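## Task

Put the grey crate into the tunnel washer, then release it.

## Robot and tools

Robot: two arms, left_arm and right_arm, each ending in a two-finger gripper. Everything is expressed in one scene frame. Its origin sits on the table surface midway between the arm bases. +x runs away from the robot across the table, +z is up, and left_arm is mounted toward +y. The names left and right refer to the arms only, not to sides of any image. On each gripper the fingers extend along its own +z axis and close along its own y axis. The reported end_effector_position is the point between the finger pads, roughly 1 cm short of the tips.

The row format is used by both execute_actions and move. One row covers both arms and always holds 16 numbers, even if only one arm should move: x, y, z, qw, qx, qy, qz, opening for left_arm, then those eight again for right_arm. x, y, z are an absolute target position in metres and qw..qz an absolute target orientation as a unit quaternion with w first, both in the scene frame. So each arm's part is a pose, not an offset. Opening runs from -1 (closed) to +1 (fully open, 0.094 m). A target more than 0.6 m from the arm's last reported position along any of that gripper's axes gets the call refused, and nothing is sent. Each control step, the commanded pose is also clipped to within 70 mm and 16 degrees of the measured pose. Damped inverse kinematics then follows it, with position taking priority over orientation. To hold an orientation steady, keep resending the same target quaternion rather than copying the slightly drifted one from the result. To park an arm, resend its last reported full pose and the opening it needs on every call.

execute_actions takes "actions", a list with zero or one entry, plus optional "pictures" (boolean). An empty list only reports the state and includes images. An entry {"rows": [...], "steps": n} plays up to 15 rows, one per 1/30 s step, and repeats the last row if there are fewer rows than steps. It needs at least 3 steps and defaults to 15. An entry with only {"steps": n} (up to 300) is a wait measured from the previous result, and reply time counts within it. The final 3 steps of an action are held back and run while you compose the next reply. After an action the arm drifts only as far as its last clipped pose, so long trips need several calls.

move takes "target" (one 16-number row as above) and optional "speed" in m/s, between 0.002 and 0.5 (default 0.25), with turning capped at twice that value in rad/s. Both grippers travel in straight lines that finish together, over 0.5 to 10 s. If more than 10 s would be needed, they stop early. The opening is applied at the start. Paths ignore obstacles and the other arm, and grippers lag, stray and can overshoot the speed near full extension. A move result adds a "move:" line giving the ending (done, off_target, moving, held, fault) and any limits: paced means the pose was clipped, and held means a clearance check blocked steps. It also gives each gripper's remaining distance to its pose.

wait takes "seconds" (0 to 10) and sends nothing new. zoom_image takes "camera" (cam_head_left, cam_head_right, cam_left_wrist, cam_right_wrist, all 504x504) and "region" [x0, y0, x1, y1] in pixels from the top-left corner, at most 504 by 504. finished_scene takes "scene" (1 or 2), ends that scene for good and reports whether it succeeded.

Result lines: the state line lists each gripper's position and quaternion, and printed positions can be off, more so at long reach. grip_measured is the measured finger opening on the command scale, and the last Joint positions value is the opening in metres. A "pose unreachable" line and HELD markers mean a clearance check altered or withheld a command. "Hand target" appears only when nothing is held back. Joint torques are raw drive outputs with offsets and noise, so they are not clean contact signals. MOTOR HOT appears from 75 °C. At 90 °C the arm is stopped for 10 s, and at 100 °C it goes limp and drops. Both appear as OVER-TEMPERATURE FAULT lines. Joint limits (rad): waist -2.618..3.054, shoulder 0..3.142, elbow 0..3.142, wrist pitch -1.571..1.571, wrist yaw -1.571..1.571, wrist roll -2.094..2.094.

Gripping: command an opening below grip_measured. About 0.03 below holds firmly, and a smaller margin holds more gently. Pad force peaks around 50 to 62 N, and thin parts get less. Expect motions to stop a centimetre or more short, usually low. Occasional outside tugs may act on held parts or loose objects.

Avoid: knocking any rigid object out of the work area, which fails the task; dropping, slipping or slamming the crate; fast or deep pushes into contact; arms colliding with or pressing each other; and long loaded holds that overheat motors. Open the gripper and move clear once the crate is inside the washer.

Each tool is called by a JSON object that holds its "op" and its "data", one argument or row to a line.

## Session

{"op": "execute_actions", "data": {
  "actions": []
}}

Scene clock: 0.00 s of 4200.00 s.
left_arm: end_effector_position=(+0.4116, +0.4139, +0.3452) grip_measured=+1.000 end_effector_quat_wxyz=(-0.422, +0.581, -0.514, +0.468) | right_arm: end_effector_position=(+0.1200, -0.0051, +0.1187) grip_measured=+1.000 end_effector_quat_wxyz=(+0.106, -0.350, +0.923, -0.115)
Joint positions: left_arm=[ 0.468  1.41   1.242 -0.054  0.394 -1.596  0.094] | right_arm=[ 1.448  1.837  1.536 -1.378  0.296  0.736  0.094]
Joint velocities: left_arm=[ 0.002 -0.012  0.012  0.037 -0.051  0.022  0.   ] | right_arm=[ 0.002  0.022 -0.012 -0.022  0.051 -0.066  0.   ]
Joint torques (N m, as the arm reports them, + toward a larger angle): no reading
Hand target (left_arm): +0.410, +0.413, +0.358; -0.436, +0.569, -0.513, +0.472
Hand target (right_arm): +0.122, -0.003, +0.124; +0.114, -0.349, +0.924, -0.110

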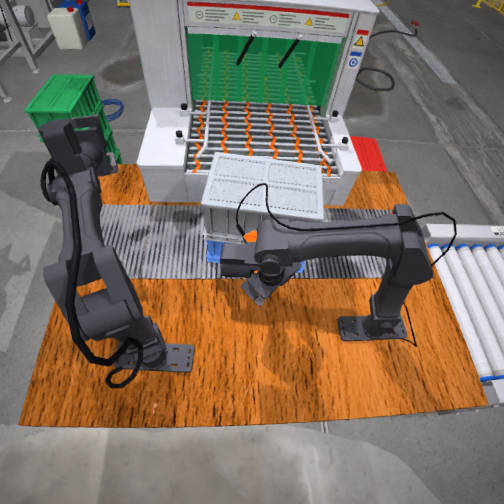

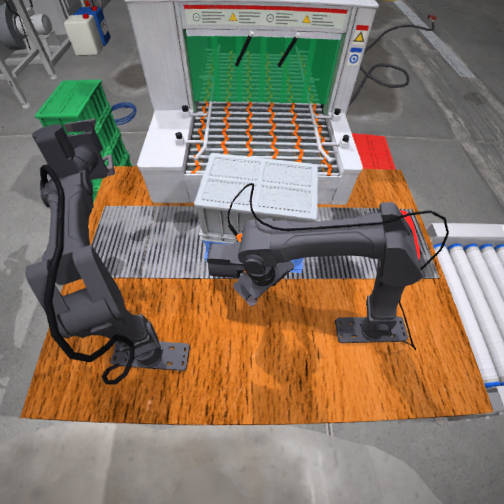

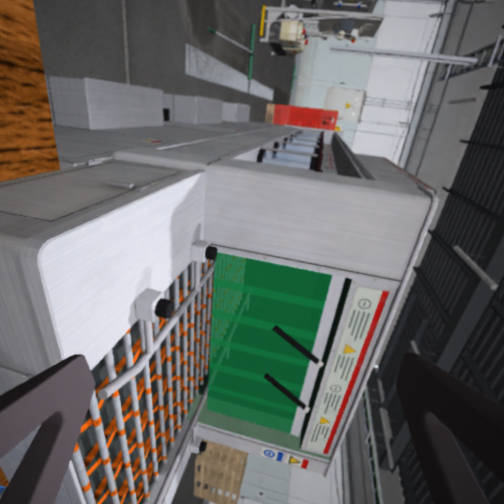

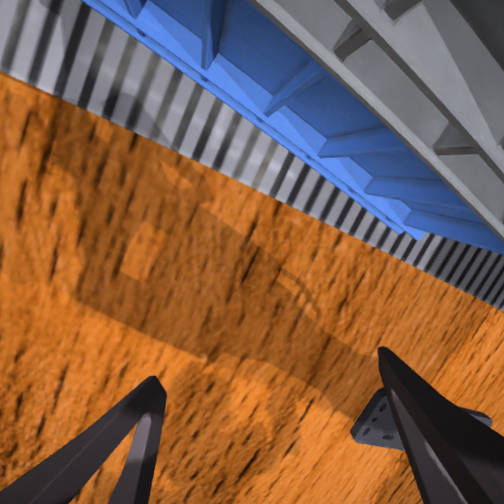

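{"op": "move", "data": {
  "target": [0.3,0.36,0.2,0.707,0.707,0,0,1,0.15,-0.2,0.3,0.5,0,0.866,0,1]
}}

{"op": "move", "data": {
  "target": [0.3,0.36,0.2,0.707,0.707,0,0,1,0.3,-0.36,0.2,0.707,-0.707,0,0,1]
}}

Scene clock: 6.97 s of 4200.00 s.
left_arm: end_effector_position=(+0.3013, +0.3585, +0.1898) grip_measured=+1.000 end_effector_quat_wxyz=(+0.521, +0.791, +0.012, +0.320) | right_arm: end_effector_position=(+0.1519, -0.1925, +0.2951) grip_measured=+1.000 end_effector_quat_wxyz=(+0.398, -0.097, +0.901, +0.144)
Joint positions: left_arm=[ 0.767  1.94   1.424 -1.563  1.277 -2.079  0.094] | right_arm=[ 1.574  0.795  1.266 -1.558  0.761  1.161  0.094]
Joint velocities: left_arm=[ 0.002 -0.002 -0.007 -0.066  0.037 -0.007  0.   ] | right_arm=[-0.007 -0.032 -0.007  0.037 -0.051  0.037  0.   ]
Joint torques (N m, as the arm reports them, + toward a larger angle): left_arm=[  1.03 -10.58   4.19  -0.58   0.69  -0.14] | right_arm=[-1.04  0.4   8.47  0.98  0.44 -0.09]
Hand target (left_arm): +0.299, +0.360, +0.199; +0.526, +0.784, +0.026, +0.328
Hand target (right_arm): +0.154, -0.199, +0.304; +0.403, -0.090, +0.898, +0.153
Off the commanded pose (left_arm): 0.010 m, 44 deg; orientation clipped at the last step of the last action.
Off the commanded pose (right_arm): 0.009 m, 23 deg; orientation clipped at the last step of the last action.
joint sent to its limit (left arm) — the command would take joint 4 (wrist pitch) past its lower limit and joint 6 (wrist roll) past its lower limit, so those joints were sent only as far as their limits.
joint sent to its limit (right arm) — the command would take joint 4 (wrist pitch) past its lower limit, so that joint was sent only as far as its limit.
Kept back: nothing.
move: off_target (left_arm, right_arm); limits=paced

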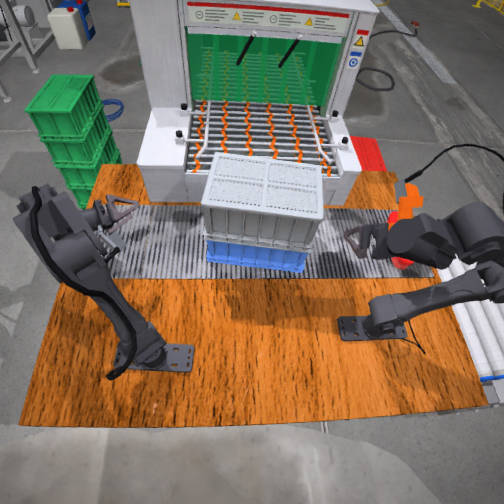

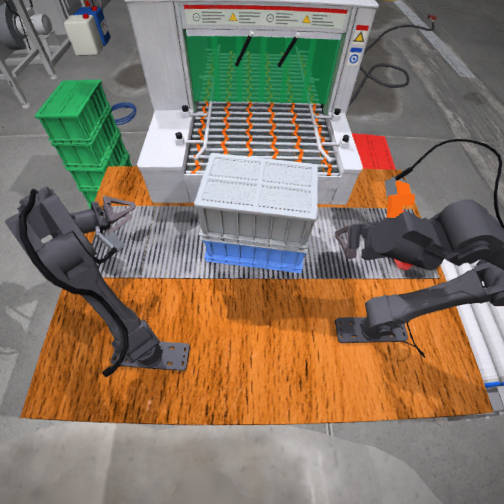

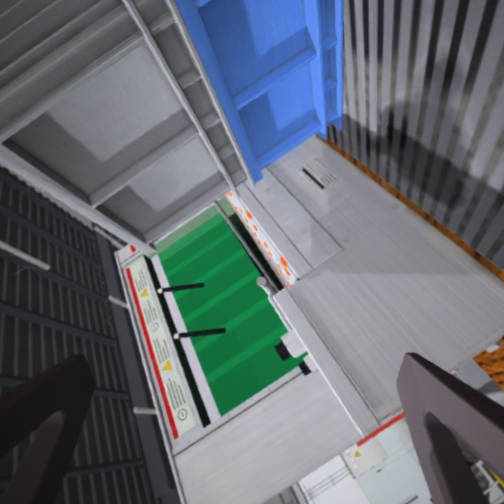

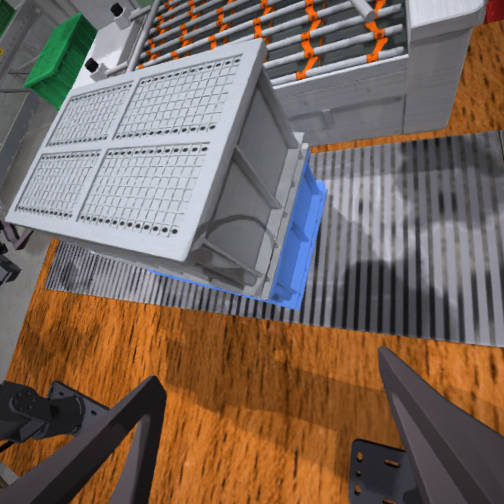

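Scene clock: 14.77 s of 4200.00 s.
left_arm: end_effector_position=(+0.3025, +0.3587, +0.1917) grip_measured=+1.000 end_effector_quat_wxyz=(+0.523, +0.788, +0.013, +0.325) | right_arm: end_effector_position=(+0.2056, -0.3276, +0.2135) grip_measured=+1.000 end_effector_quat_wxyz=(-0.469, +0.546, -0.505, +0.477)
Joint positions: left_arm=[ 0.767  1.94   1.424 -1.563  1.29  -2.077  0.094] | right_arm=[ 1.546  0.034  0.516 -1.56   1.45  -0.543  0.094]
Joint velocities: left_arm=[-0.012  0.012 -0.002 -0.051  0.037 -0.022  0.   ] | right_arm=[-0.007  0.017  0.017 -0.037 -0.022 -0.066  0.   ]
Joint torques (N m, as the arm reports them, + toward a larger angle): left_arm=[  0.87 -10.31   4.12  -0.58   0.69  -0.17] | right_arm=[-1.01  2.97  5.19  0.81  0.6  -0.02]
Hand target (left_arm): +0.300, +0.360, +0.199; +0.529, +0.782, +0.027, +0.330
Hand target (right_arm): +0.205, -0.332, +0.212; -0.465, +0.543, -0.506, +0.483
Off the commanded pose (left_arm): 0.009 m, 44 deg; orientation clipped at the last step of the last action.
Off the commanded pose (right_arm): 0.101 m, 88 deg; position and orientation clipped at the last step of the last action.
joint sent to its limit (left arm) — the command would take joint 4 (wrist pitch) past its lower limit and joint 6 (wrist roll) past its lower limit, so those joints were sent only as far as their limits.
joint sent to its limit (right arm) — the command would take joint 2 (shoulder) past its lower limit and joint 4 (wrist pitch) past its lower limit, so those joints were sent only as far as their limits.
Kept back: nothing.
move: off_target (left_arm, right_arm); limits=paced

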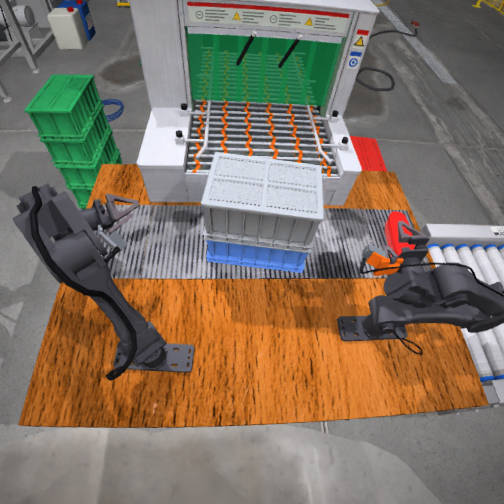

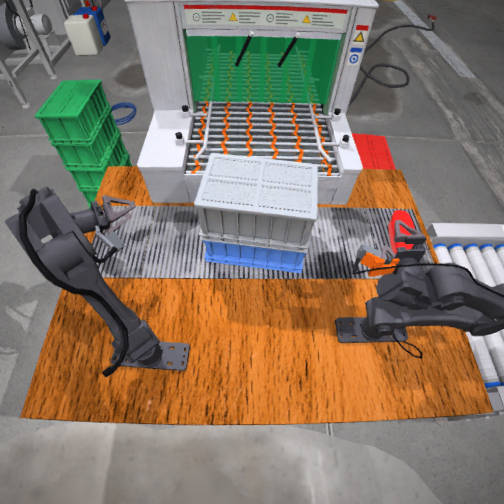

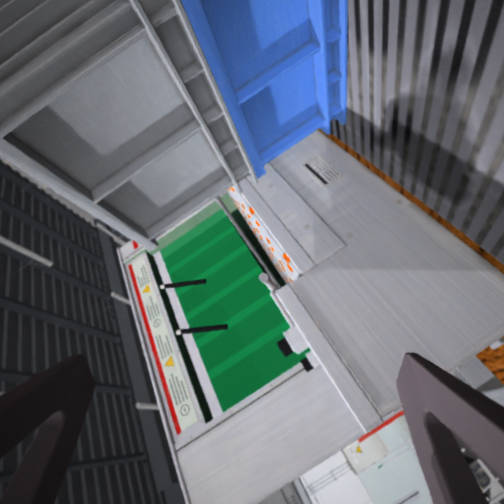

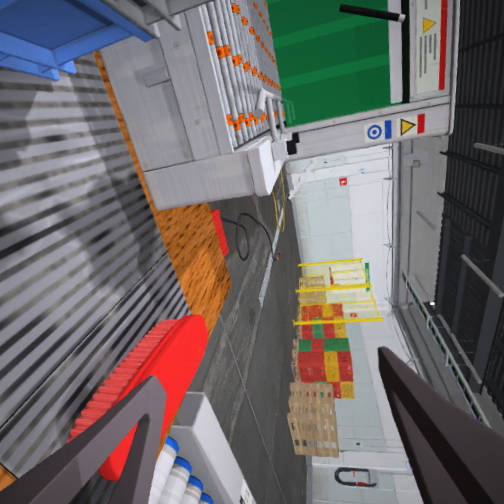

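{"op": "move", "data": {
  "target": [0.32,0.28,0.2,0.641,0.299,0.641,-0.299,-1,0.42,-0.36,0.3,0.707,0,0.707,0,-1]
}}

{"op": "move", "data": {
  "target": [0.32,0.28,0.2,0.641,0.299,0.641,-0.299,-1,0.32,-0.29,0.2,0.641,-0.299,0.641,0.299,-1]
}}

Scene clock: 22.50 s of 4200.00 s.
left_arm: end_effector_position=(+0.3148, +0.2809, +0.1944) grip_measured=-0.987 end_effector_quat_wxyz=(+0.636, +0.713, +0.036, +0.293) | right_arm: end_effector_position=(+0.4351, -0.3568, +0.3384) grip_measured=-0.986 end_effector_quat_wxyz=(+0.611, -0.328, +0.627, +0.356)
Joint positions: left_arm=[ 0.554  1.97   1.279 -1.563  1.547 -2.077  0.001] | right_arm=[ 2.583  0.025  2.162 -1.556  1.571 -0.535  0.001]
Joint velocities: left_arm=[-0.002 -0.002  0.007  0.007  0.007  0.037 -0.   ] | right_arm=[-0.007  0.017  0.002  0.007  0.007 -0.066 -0.   ]
Joint torques (N m, as the arm reports them, + toward a larger angle): left_arm=[-0.86 -7.83  6.15 -0.69  0.65 -0.16] | right_arm=[-0.16 11.48 -2.76  0.71 -0.28 -0.08]
Hand target (left_arm): +0.320, +0.280, +0.199; +0.644, +0.707, +0.042, +0.291
Hand target (right_arm): +0.438, -0.360, +0.333; +0.613, -0.330, +0.626, +0.352
Off the commanded pose (left_arm): 0.008 m, 112 deg; orientation clipped at the last step of the last action.
Off the commanded pose (right_arm): 0.041 m, 58 deg; orientation clipped at the last step of the last action.
joint sent to its limit (left arm) — the command would take joint 4 (wrist pitch) past its lower limit, joint 5 (wrist yaw) past its upper limit and joint 6 (wrist roll) past its lower limit, so those joints were sent only as far as their limits.
joint sent to its limit (right arm) — the command would take joint 2 (shoulder) past its lower limit, joint 4 (wrist pitch) past its lower limit and joint 5 (wrist yaw) past its upper limit, so those joints were sent only as far as their limits.
Kept back: nothing.
move: off_target (left_arm, right_arm); limits=paced

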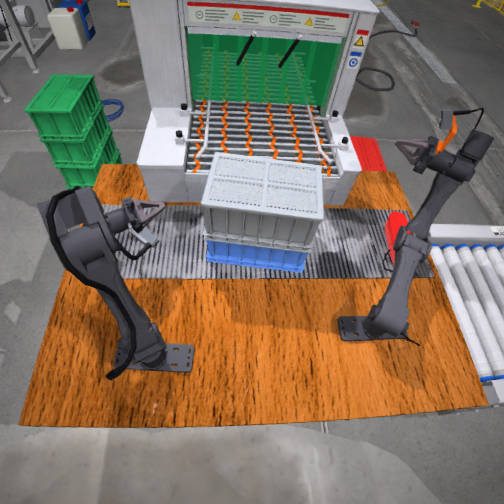

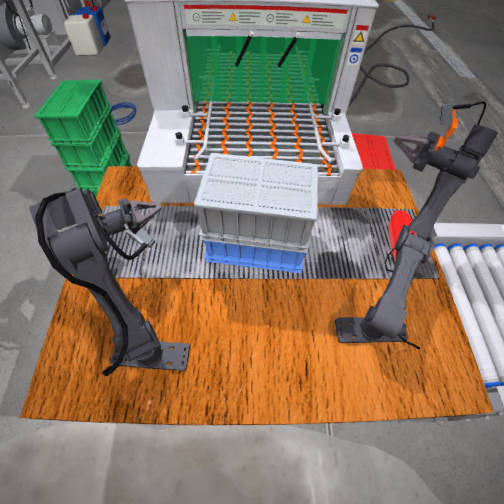

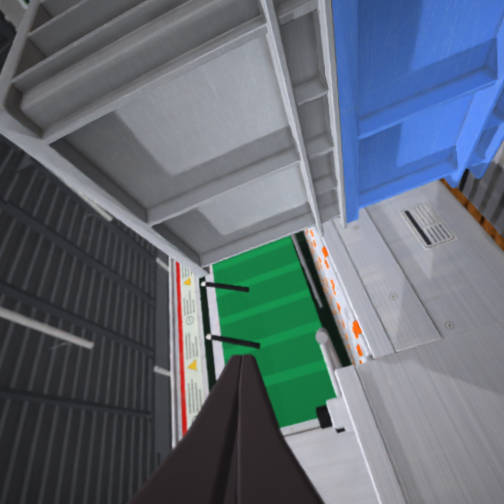

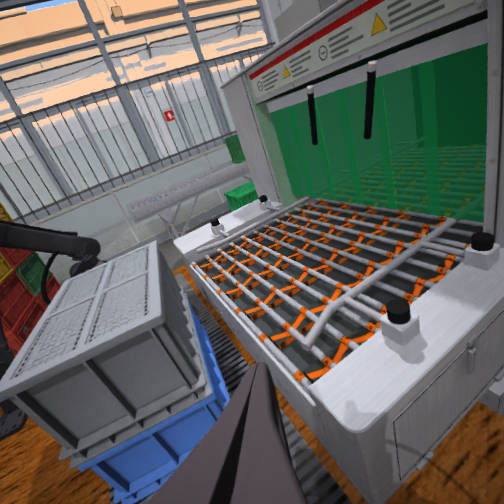

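Scene clock: 26.73 s of 4200.00 s.
left_arm: end_effector_position=(+0.3147, +0.2809, +0.1942) grip_measured=-0.987 end_effector_quat_wxyz=(+0.636, +0.713, +0.036, +0.293) | right_arm: end_effector_position=(+0.4282, -0.3296, +0.3439) grip_measured=-0.986 end_effector_quat_wxyz=(+0.603, -0.349, +0.615, +0.368)
Joint positions: left_arm=[ 0.554  1.97   1.279 -1.563  1.546 -2.077  0.001] | right_arm=[ 2.638  0.025  2.115 -1.556  1.571 -0.501  0.001]
Joint velocities: left_arm=[-0.017 -0.007 -0.012  0.066  0.095 -0.051  0.   ] | right_arm=[ 0.012 -0.012 -0.007 -0.022  0.022 -0.037 -0.001]
Joint torques (N m, as the arm reports them, + toward a larger angle): left_arm=[-0.68 -8.02  6.   -0.69  0.65 -0.16] | right_arm=[ 0.99 11.2  -4.91  0.76 -0.26 -0.09]
Hand target (left_arm): +0.319, +0.280, +0.199; +0.643, +0.706, +0.043, +0.292
Hand target (right_arm): +0.427, -0.324, +0.342; +0.607, -0.362, +0.608, +0.362
Off the commanded pose (left_arm): 0.008 m, 112 deg; orientation clipped at the last step of the last action.
Off the commanded pose (right_arm): 0.184 m, 11 deg; position clipped at the last step of the last action.
joint sent to its limit (left arm) — the command would take joint 4 (wrist pitch) past its lower limit, joint 5 (wrist yaw) past its upper limit and joint 6 (wrist roll) past its lower limit, so those joints were sent only as far as their limits.
joint sent to its limit (right arm) — the command would take joint 2 (shoulder) past its lower limit, joint 4 (wrist pitch) past its lower limit and joint 5 (wrist yaw) past its upper limit, so those joints were sent only as far as their limits.
Kept back: nothing.
move: off_target (left_arm, right_arm); limits=paced

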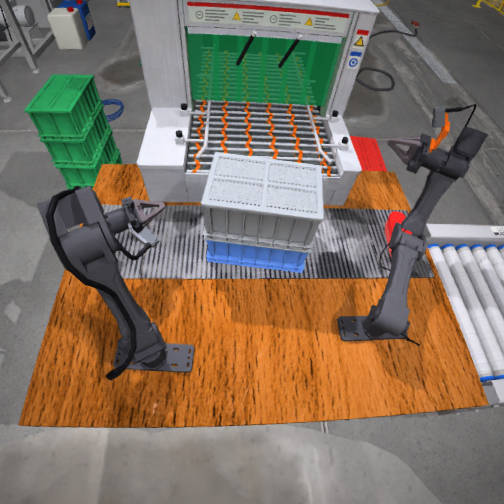

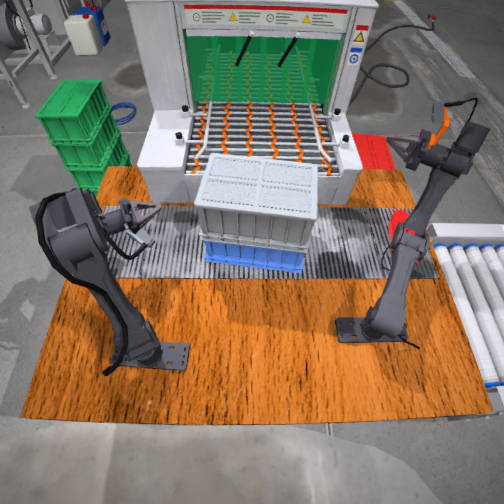

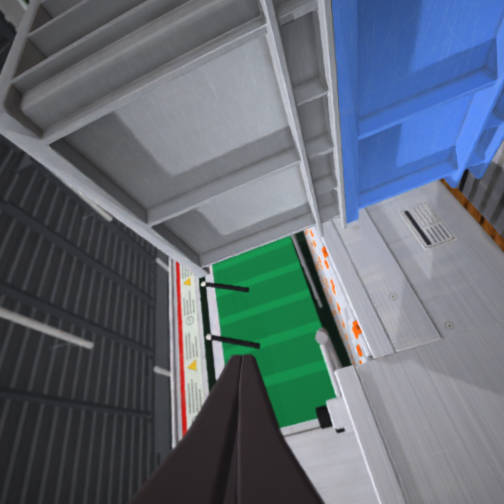

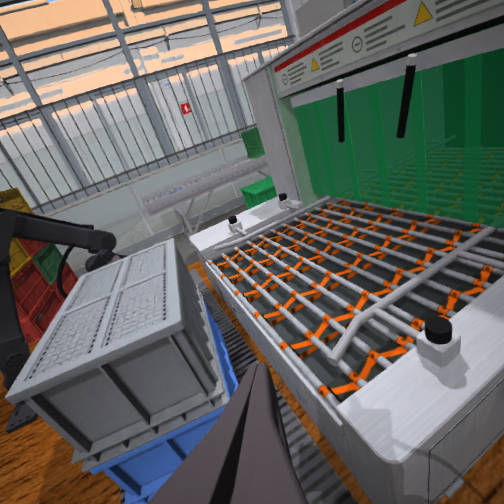

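{"op": "move", "data": {
  "target": [0.4116,0.4139,0.35,-0.422,0.581,-0.514,0.468,-1,0.0,0.1,0.45,0.5,-0.5,0.5,0.5,-1],
  "speed": 0.4
}}

{"op": "move", "data": {
  "target": [0.4116,0.4139,0.35,0.707,0,0.707,0,-1,0.33,-0.02,0.45,0.653,-0.27,0.653,0.27,-1],
  "speed": 0.4
}}

{"op": "move", "data": {
  "target": [0.34,0.28,0.2,0.641,0.299,0.641,-0.299,-1,0.45,-0.33,0.4,0.707,0,0.707,0,-1],
  "speed": 0.4
}}

{"op": "move", "data": {
  "target": [0.34,0.28,0.2,0.641,0.299,0.641,-0.299,-1,0.34,-0.29,0.2,0.641,-0.299,0.641,0.299,-1],
  "speed": 0.4
}}

Scene clock: 32.23 s of 4200.00 s.
left_arm: end_effector_position=(+0.4151, +0.4199, +0.3372) grip_measured=-0.987 end_effector_quat_wxyz=(-0.405, +0.601, -0.511, +0.462) | right_arm: end_effector_position=(-0.0085, +0.1012, +0.4401) grip_measured=-0.986 end_effector_quat_wxyz=(+0.494, -0.501, +0.506, +0.499)
Joint positions: left_arm=[ 0.476  1.439  1.275 -0.104  0.392 -1.612  0.001] | right_arm=[ 1.731  1.212  1.285 -0.086  0.157  0.012  0.001]
Joint velocities: left_arm=[ 0.007 -0.007  0.002 -0.066  0.022  0.037 -0.001] | right_arm=[-0.002 -0.017  0.012 -0.007 -0.051 -0.066  0.   ]
Joint torques (N m, as the arm reports them, + toward a larger angle): left_arm=[-0.78 -8.16  6.59  2.01 -0.01  0.14] | right_arm=[-0.98 -4.29  7.66  2.03 -0.04 -0.08]
Hand target (left_arm): +0.412, +0.414, +0.351; -0.422, +0.583, -0.514, +0.466
Hand target (right_arm): -0.005, +0.098, +0.443; +0.499, -0.499, +0.501, +0.501
Off the commanded pose (left_arm): 0.015 m, 3 deg.
Off the commanded pose (right_arm): 0.013 m, 1 deg.
Kept back: nothing.
move: off_target (left_arm, right_arm); limits=paced

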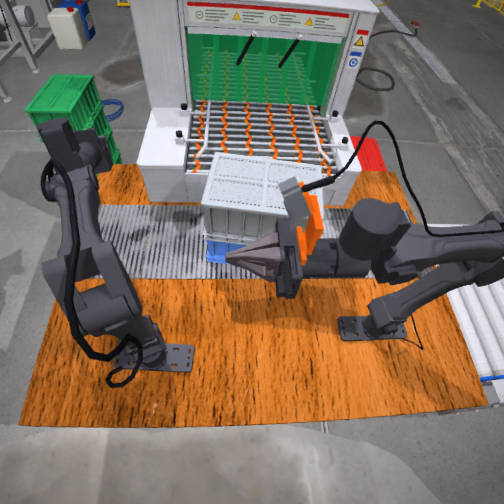

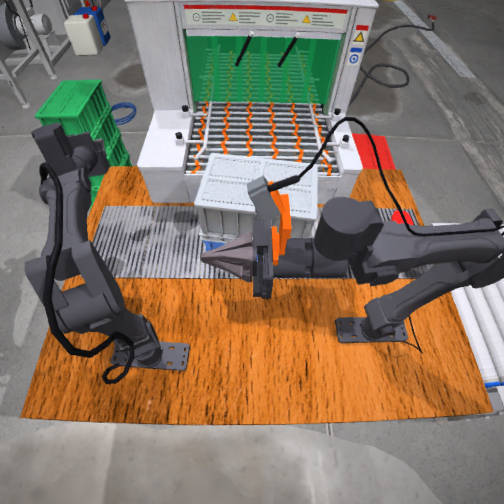

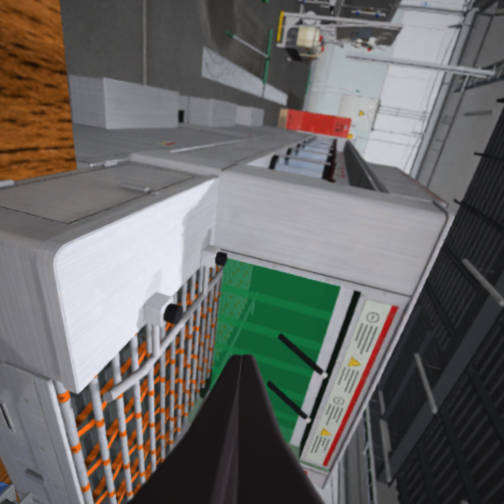

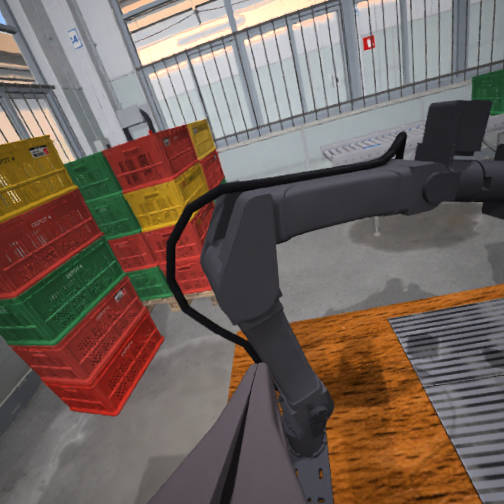

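Scene clock: 35.07 s of 4200.00 s.
left_arm: end_effector_position=(+0.4173, +0.4112, +0.3395) grip_measured=-0.987 end_effector_quat_wxyz=(+0.696, -0.007, +0.718, -0.010) | right_arm: end_effector_position=(+0.3332, -0.0156, +0.4357) grip_measured=-0.986 end_effector_quat_wxyz=(+0.639, -0.271, +0.667, +0.270)
Joint positions: left_arm=[ 0.464  1.416  1.049  0.333  0.412 -0.01   0.001] | right_arm=[ 0.763  1.242  1.31  -0.105 -0.025  0.012  0.001]
Joint velocities: left_arm=[-0.007 -0.002 -0.017  0.007  0.022  0.037 -0.001] | right_arm=[ 0.027 -0.007 -0.007  0.007  0.037 -0.051  0.001]
Joint torques (N m, as the arm reports them, + toward a larger angle): left_arm=[ 0.99 -7.4   6.62  1.99  0.07  0.06] | right_arm=[-0.85 -3.12 11.03  2.   -0.07 -0.09]
Hand target (left_arm): +0.412, +0.414, +0.350; +0.707, -0.000, +0.707, +0.000
Hand target (right_arm): +0.335, -0.017, +0.449; +0.651, -0.270, +0.656, +0.270
Off the commanded pose (left_arm): 0.012 m, 2 deg.
Off the commanded pose (right_arm): 0.015 m, 2 deg.
Kept back: nothing.
move: off_target (left_arm, right_arm)

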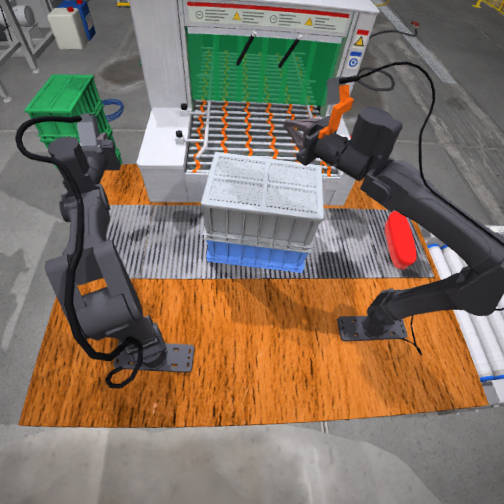

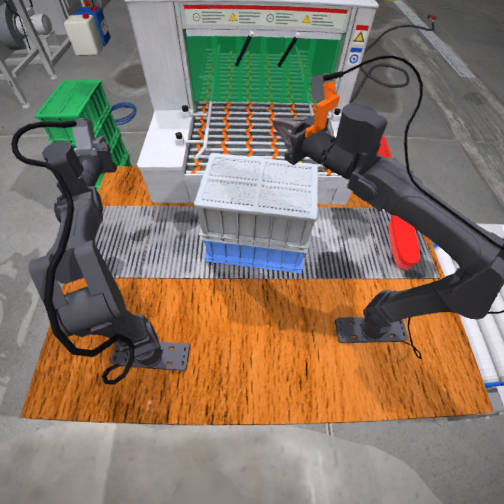

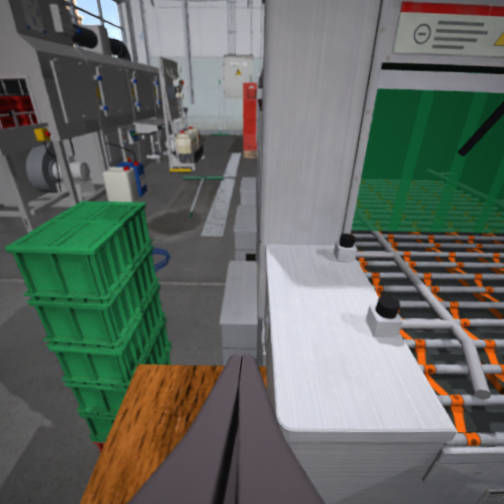

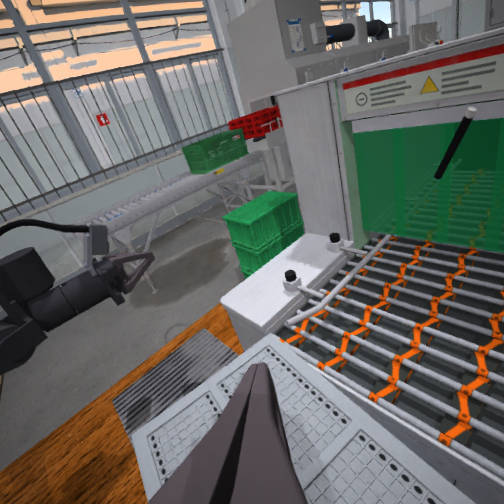

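Scene clock: 37.00 s of 4200.00 s.
left_arm: end_effector_position=(+0.3426, +0.2882, +0.2047) grip_measured=-0.987 end_effector_quat_wxyz=(+0.648, +0.297, +0.641, -0.286) | right_arm: end_effector_position=(+0.4550, -0.3300, +0.3965) grip_measured=-0.986 end_effector_quat_wxyz=(+0.701, +0.004, +0.713, +0.004)
Joint positions: left_arm=[0.515 1.655 0.63  1.037 1.308 0.008 0.001] | right_arm=[-0.076  1.212  1.11   0.085 -0.079  0.011  0.001]
Joint velocities: left_arm=[-0.002 -0.002 -0.007  0.037 -0.066 -0.051 -0.   ] | right_arm=[-0.012 -0.002 -0.022  0.007 -0.007  0.037  0.002]
Joint torques (N m, as the arm reports them, + toward a larger angle): left_arm=[-1.23 -5.47  4.07  1.44  0.05 -0.11] | right_arm=[-0.72 -3.6   8.92  2.03 -0.06 -0.07]
Hand target (left_arm): +0.340, +0.280, +0.200; +0.642, +0.299, +0.640, -0.299
Hand target (right_arm): +0.455, -0.332, +0.400; +0.705, +0.001, +0.709, +0.001
Off the commanded pose (left_arm): 0.010 m, 2 deg.
Off the commanded pose (right_arm): 0.006 m, 1 deg.
Kept back: nothing.
move: done

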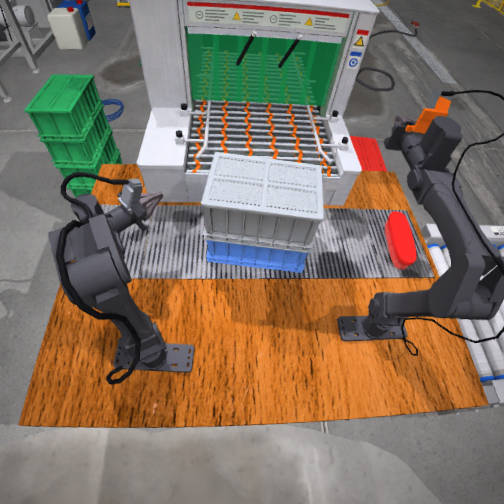

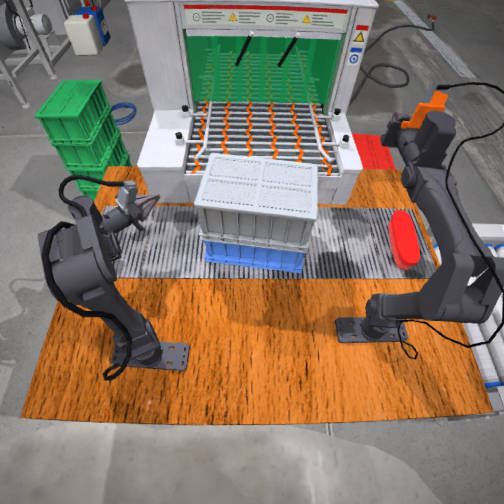

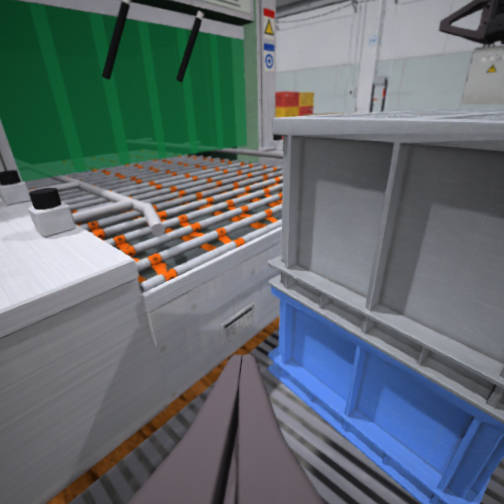

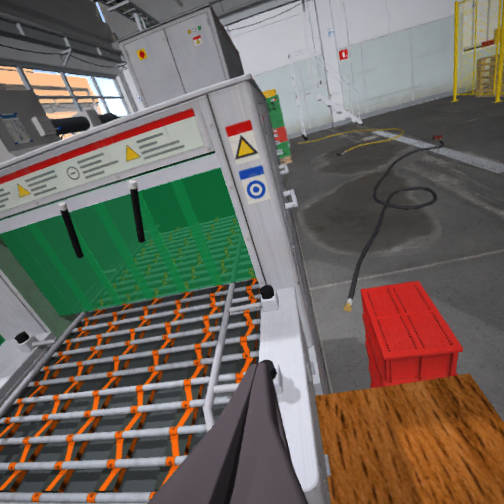

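Scene clock: 38.93 s of 4200.00 s.
left_arm: end_effector_position=(+0.3425, +0.2881, +0.2047) grip_measured=-0.987 end_effector_quat_wxyz=(+0.648, +0.297, +0.640, -0.286) | right_arm: end_effector_position=(+0.3400, -0.2909, +0.2036) grip_measured=-0.986 end_effector_quat_wxyz=(+0.642, -0.304, +0.639, +0.294)
Joint positions: left_arm=[0.515 1.655 0.63  1.038 1.309 0.008 0.001] | right_arm=[-0.538  1.393  0.397  0.977 -1.414 -0.034  0.001]
Joint velocities: left_arm=[ 0.002  0.012 -0.007  0.066  0.007  0.037 -0.002] | right_arm=[ 0.007  0.042 -0.022  0.286 -0.037  0.198  0.   ]
Joint torques (N m, as the arm reports them, + toward a larger angle): left_arm=[-1.29 -5.97  4.18  1.37  0.03 -0.09] | right_arm=[-0.86 -2.61  5.46  1.41 -0.08  0.05]
Hand target (left_arm): +0.340, +0.280, +0.200; +0.641, +0.299, +0.641, -0.299
Hand target (right_arm): +0.338, -0.292, +0.201; +0.641, -0.299, +0.641, +0.298
Off the commanded pose (left_arm): 0.010 m, 2 deg.
Off the commanded pose (right_arm): 0.004 m, 1 deg.
Kept back: nothing.
move: done

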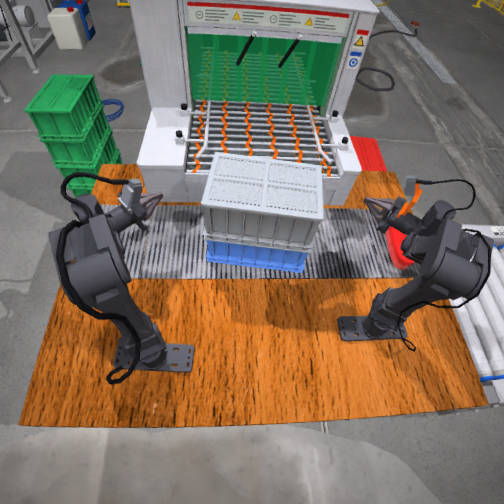

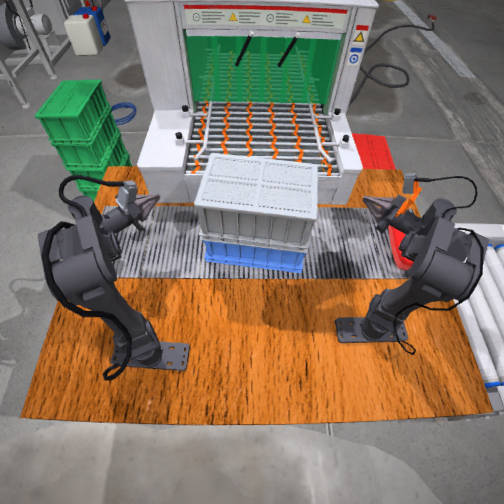

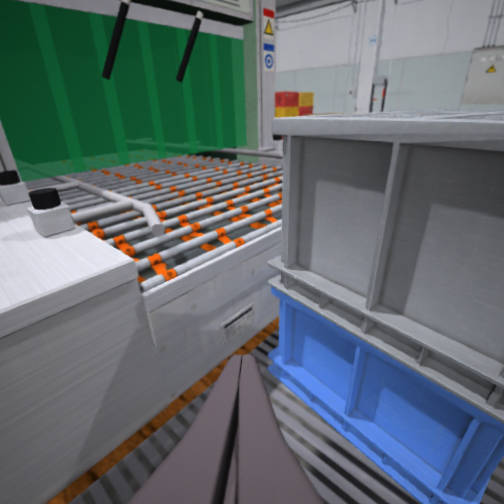

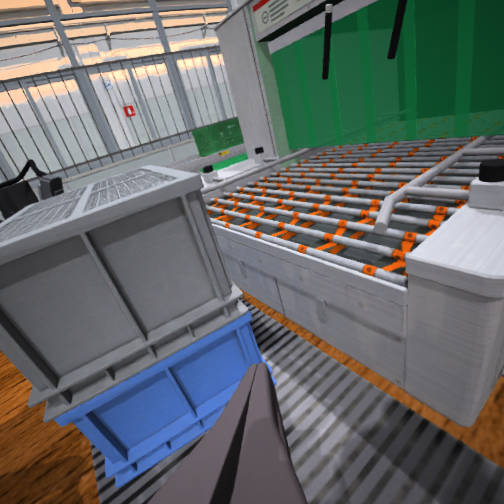

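{"op": "move", "data": {
  "target": [0.33,0.19,0.2,0.579,0.406,0.579,-0.406,-1,0.31,-0.19,0.2,0.579,-0.406,0.579,0.406,-1]
}}

Scene clock: 50.17 s of 4200.00 s.
left_arm: end_effector_position=(+0.3275, +0.1915, +0.1974) grip_measured=-0.987 end_effector_quat_wxyz=(+0.583, +0.402, +0.582, -0.400) | right_arm: end_effector_position=(+0.3118, -0.1928, +0.2023) grip_measured=-0.986 end_effector_quat_wxyz=(+0.584, -0.407, +0.578, +0.399)
Joint positions: left_arm=[0.269 1.727 0.684 1.038 1.42  0.008 0.001] | right_arm=[-0.219  1.396  0.381  1.017 -1.435 -0.011  0.001]
Joint velocities: left_arm=[ 0.007  0.002  0.027  0.022  0.11  -0.007 -0.   ] | right_arm=[-0.017  0.007 -0.027  0.022  0.007  0.037  0.   ]
Joint torques (N m, as the arm reports them, + toward a larger angle): left_arm=[-0.63 -6.12  6.75  1.2   0.05 -0.1 ] | right_arm=[ 0.88 -3.4   5.65  1.37  0.03  0.06]
Hand target (left_arm): +0.330, +0.189, +0.200; +0.579, +0.406, +0.579, -0.406
Hand target (right_arm): +0.309, -0.189, +0.200; +0.579, -0.406, +0.579, +0.406
Off the commanded pose (left_arm): 0.004 m, 1 deg.
Off the commanded pose (right_arm): 0.004 m, 1 deg.
Kept back: nothing.
move: done

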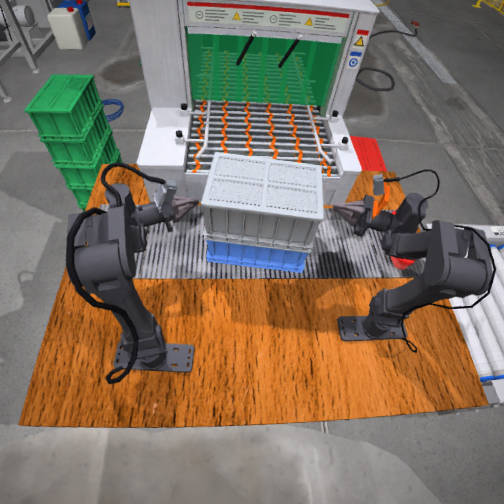

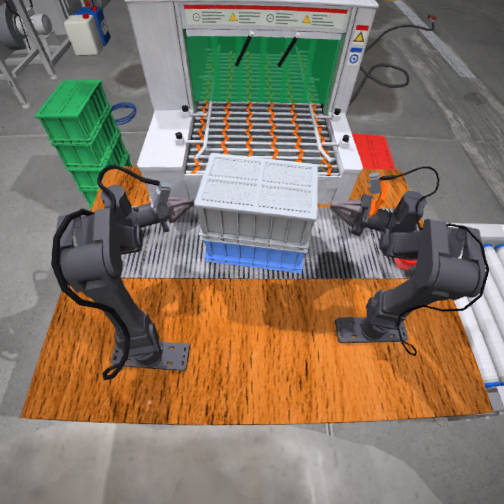

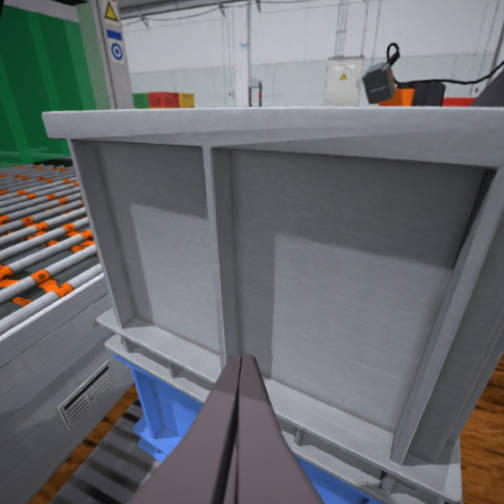

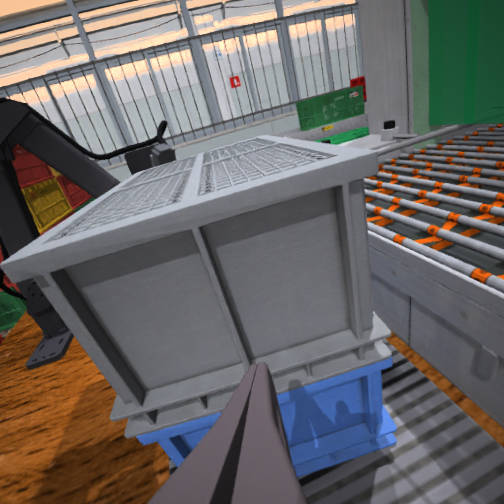

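{"op": "move", "data": {
  "target": [0.345,0.15,0.215,0.579,0.406,0.579,-0.406,-0.3,0.315,-0.14,0.21,0.579,-0.406,0.579,0.406,-0.3],
  "speed": 0.05
}}

Scene clock: 51.90 s of 4200.00 s.
left_arm: end_effector_position=(+0.3431, +0.1558, +0.2068) grip_measured=-0.303 end_effector_quat_wxyz=(+0.578, +0.399, +0.585, -0.405) | right_arm: end_effector_position=(+0.3145, -0.1420, +0.2006) grip_measured=-0.303 end_effector_quat_wxyz=(+0.572, -0.401, +0.586, +0.410)
Joint positions: left_arm=[0.149 1.727 0.744 0.968 1.303 0.002 0.033] | right_arm=[ 0.007  1.383  0.381  0.977 -1.218 -0.002  0.033]
Joint velocities: left_arm=[-0.002 -0.002 -0.012  0.007 -0.051 -0.022 -0.001] | right_arm=[ 0.002  0.002 -0.002 -0.066  0.037 -0.022 -0.001]
Joint torques (N m, as the arm reports them, + toward a larger angle): left_arm=[-1.29 -7.79  7.09  1.24 -0.04 -0.06] | right_arm=[ 0.96 -5.27  7.83  1.37  0.08  0.02]
Hand target (left_arm): +0.345, +0.150, +0.215; +0.579, +0.406, +0.579, -0.406
Hand target (right_arm): +0.314, -0.139, +0.210; +0.579, -0.406, +0.579, +0.406
Off the commanded pose (left_arm): 0.010 m, 1 deg.
Off the commanded pose (right_arm): 0.010 m, 1 deg.
Kept back: nothing.
move: done

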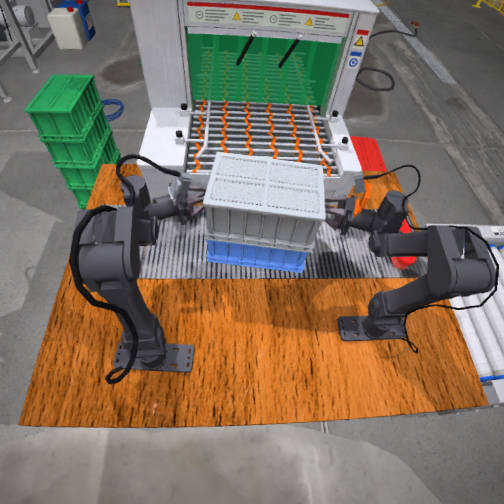

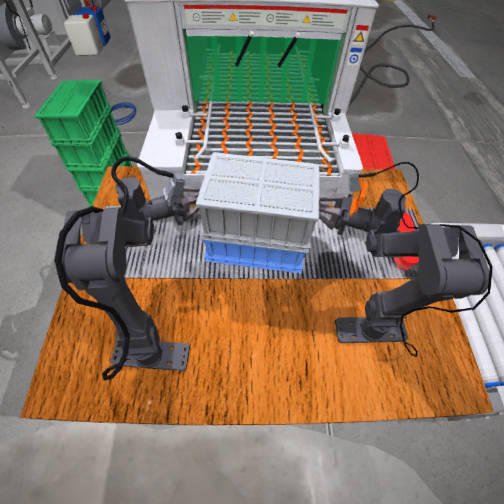

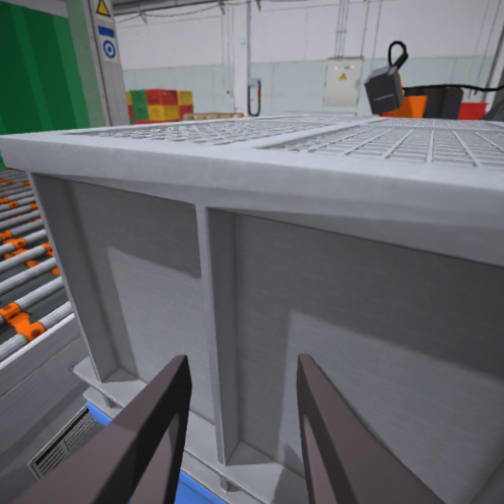

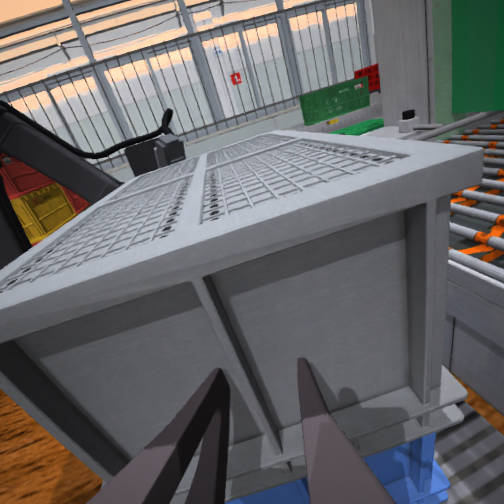

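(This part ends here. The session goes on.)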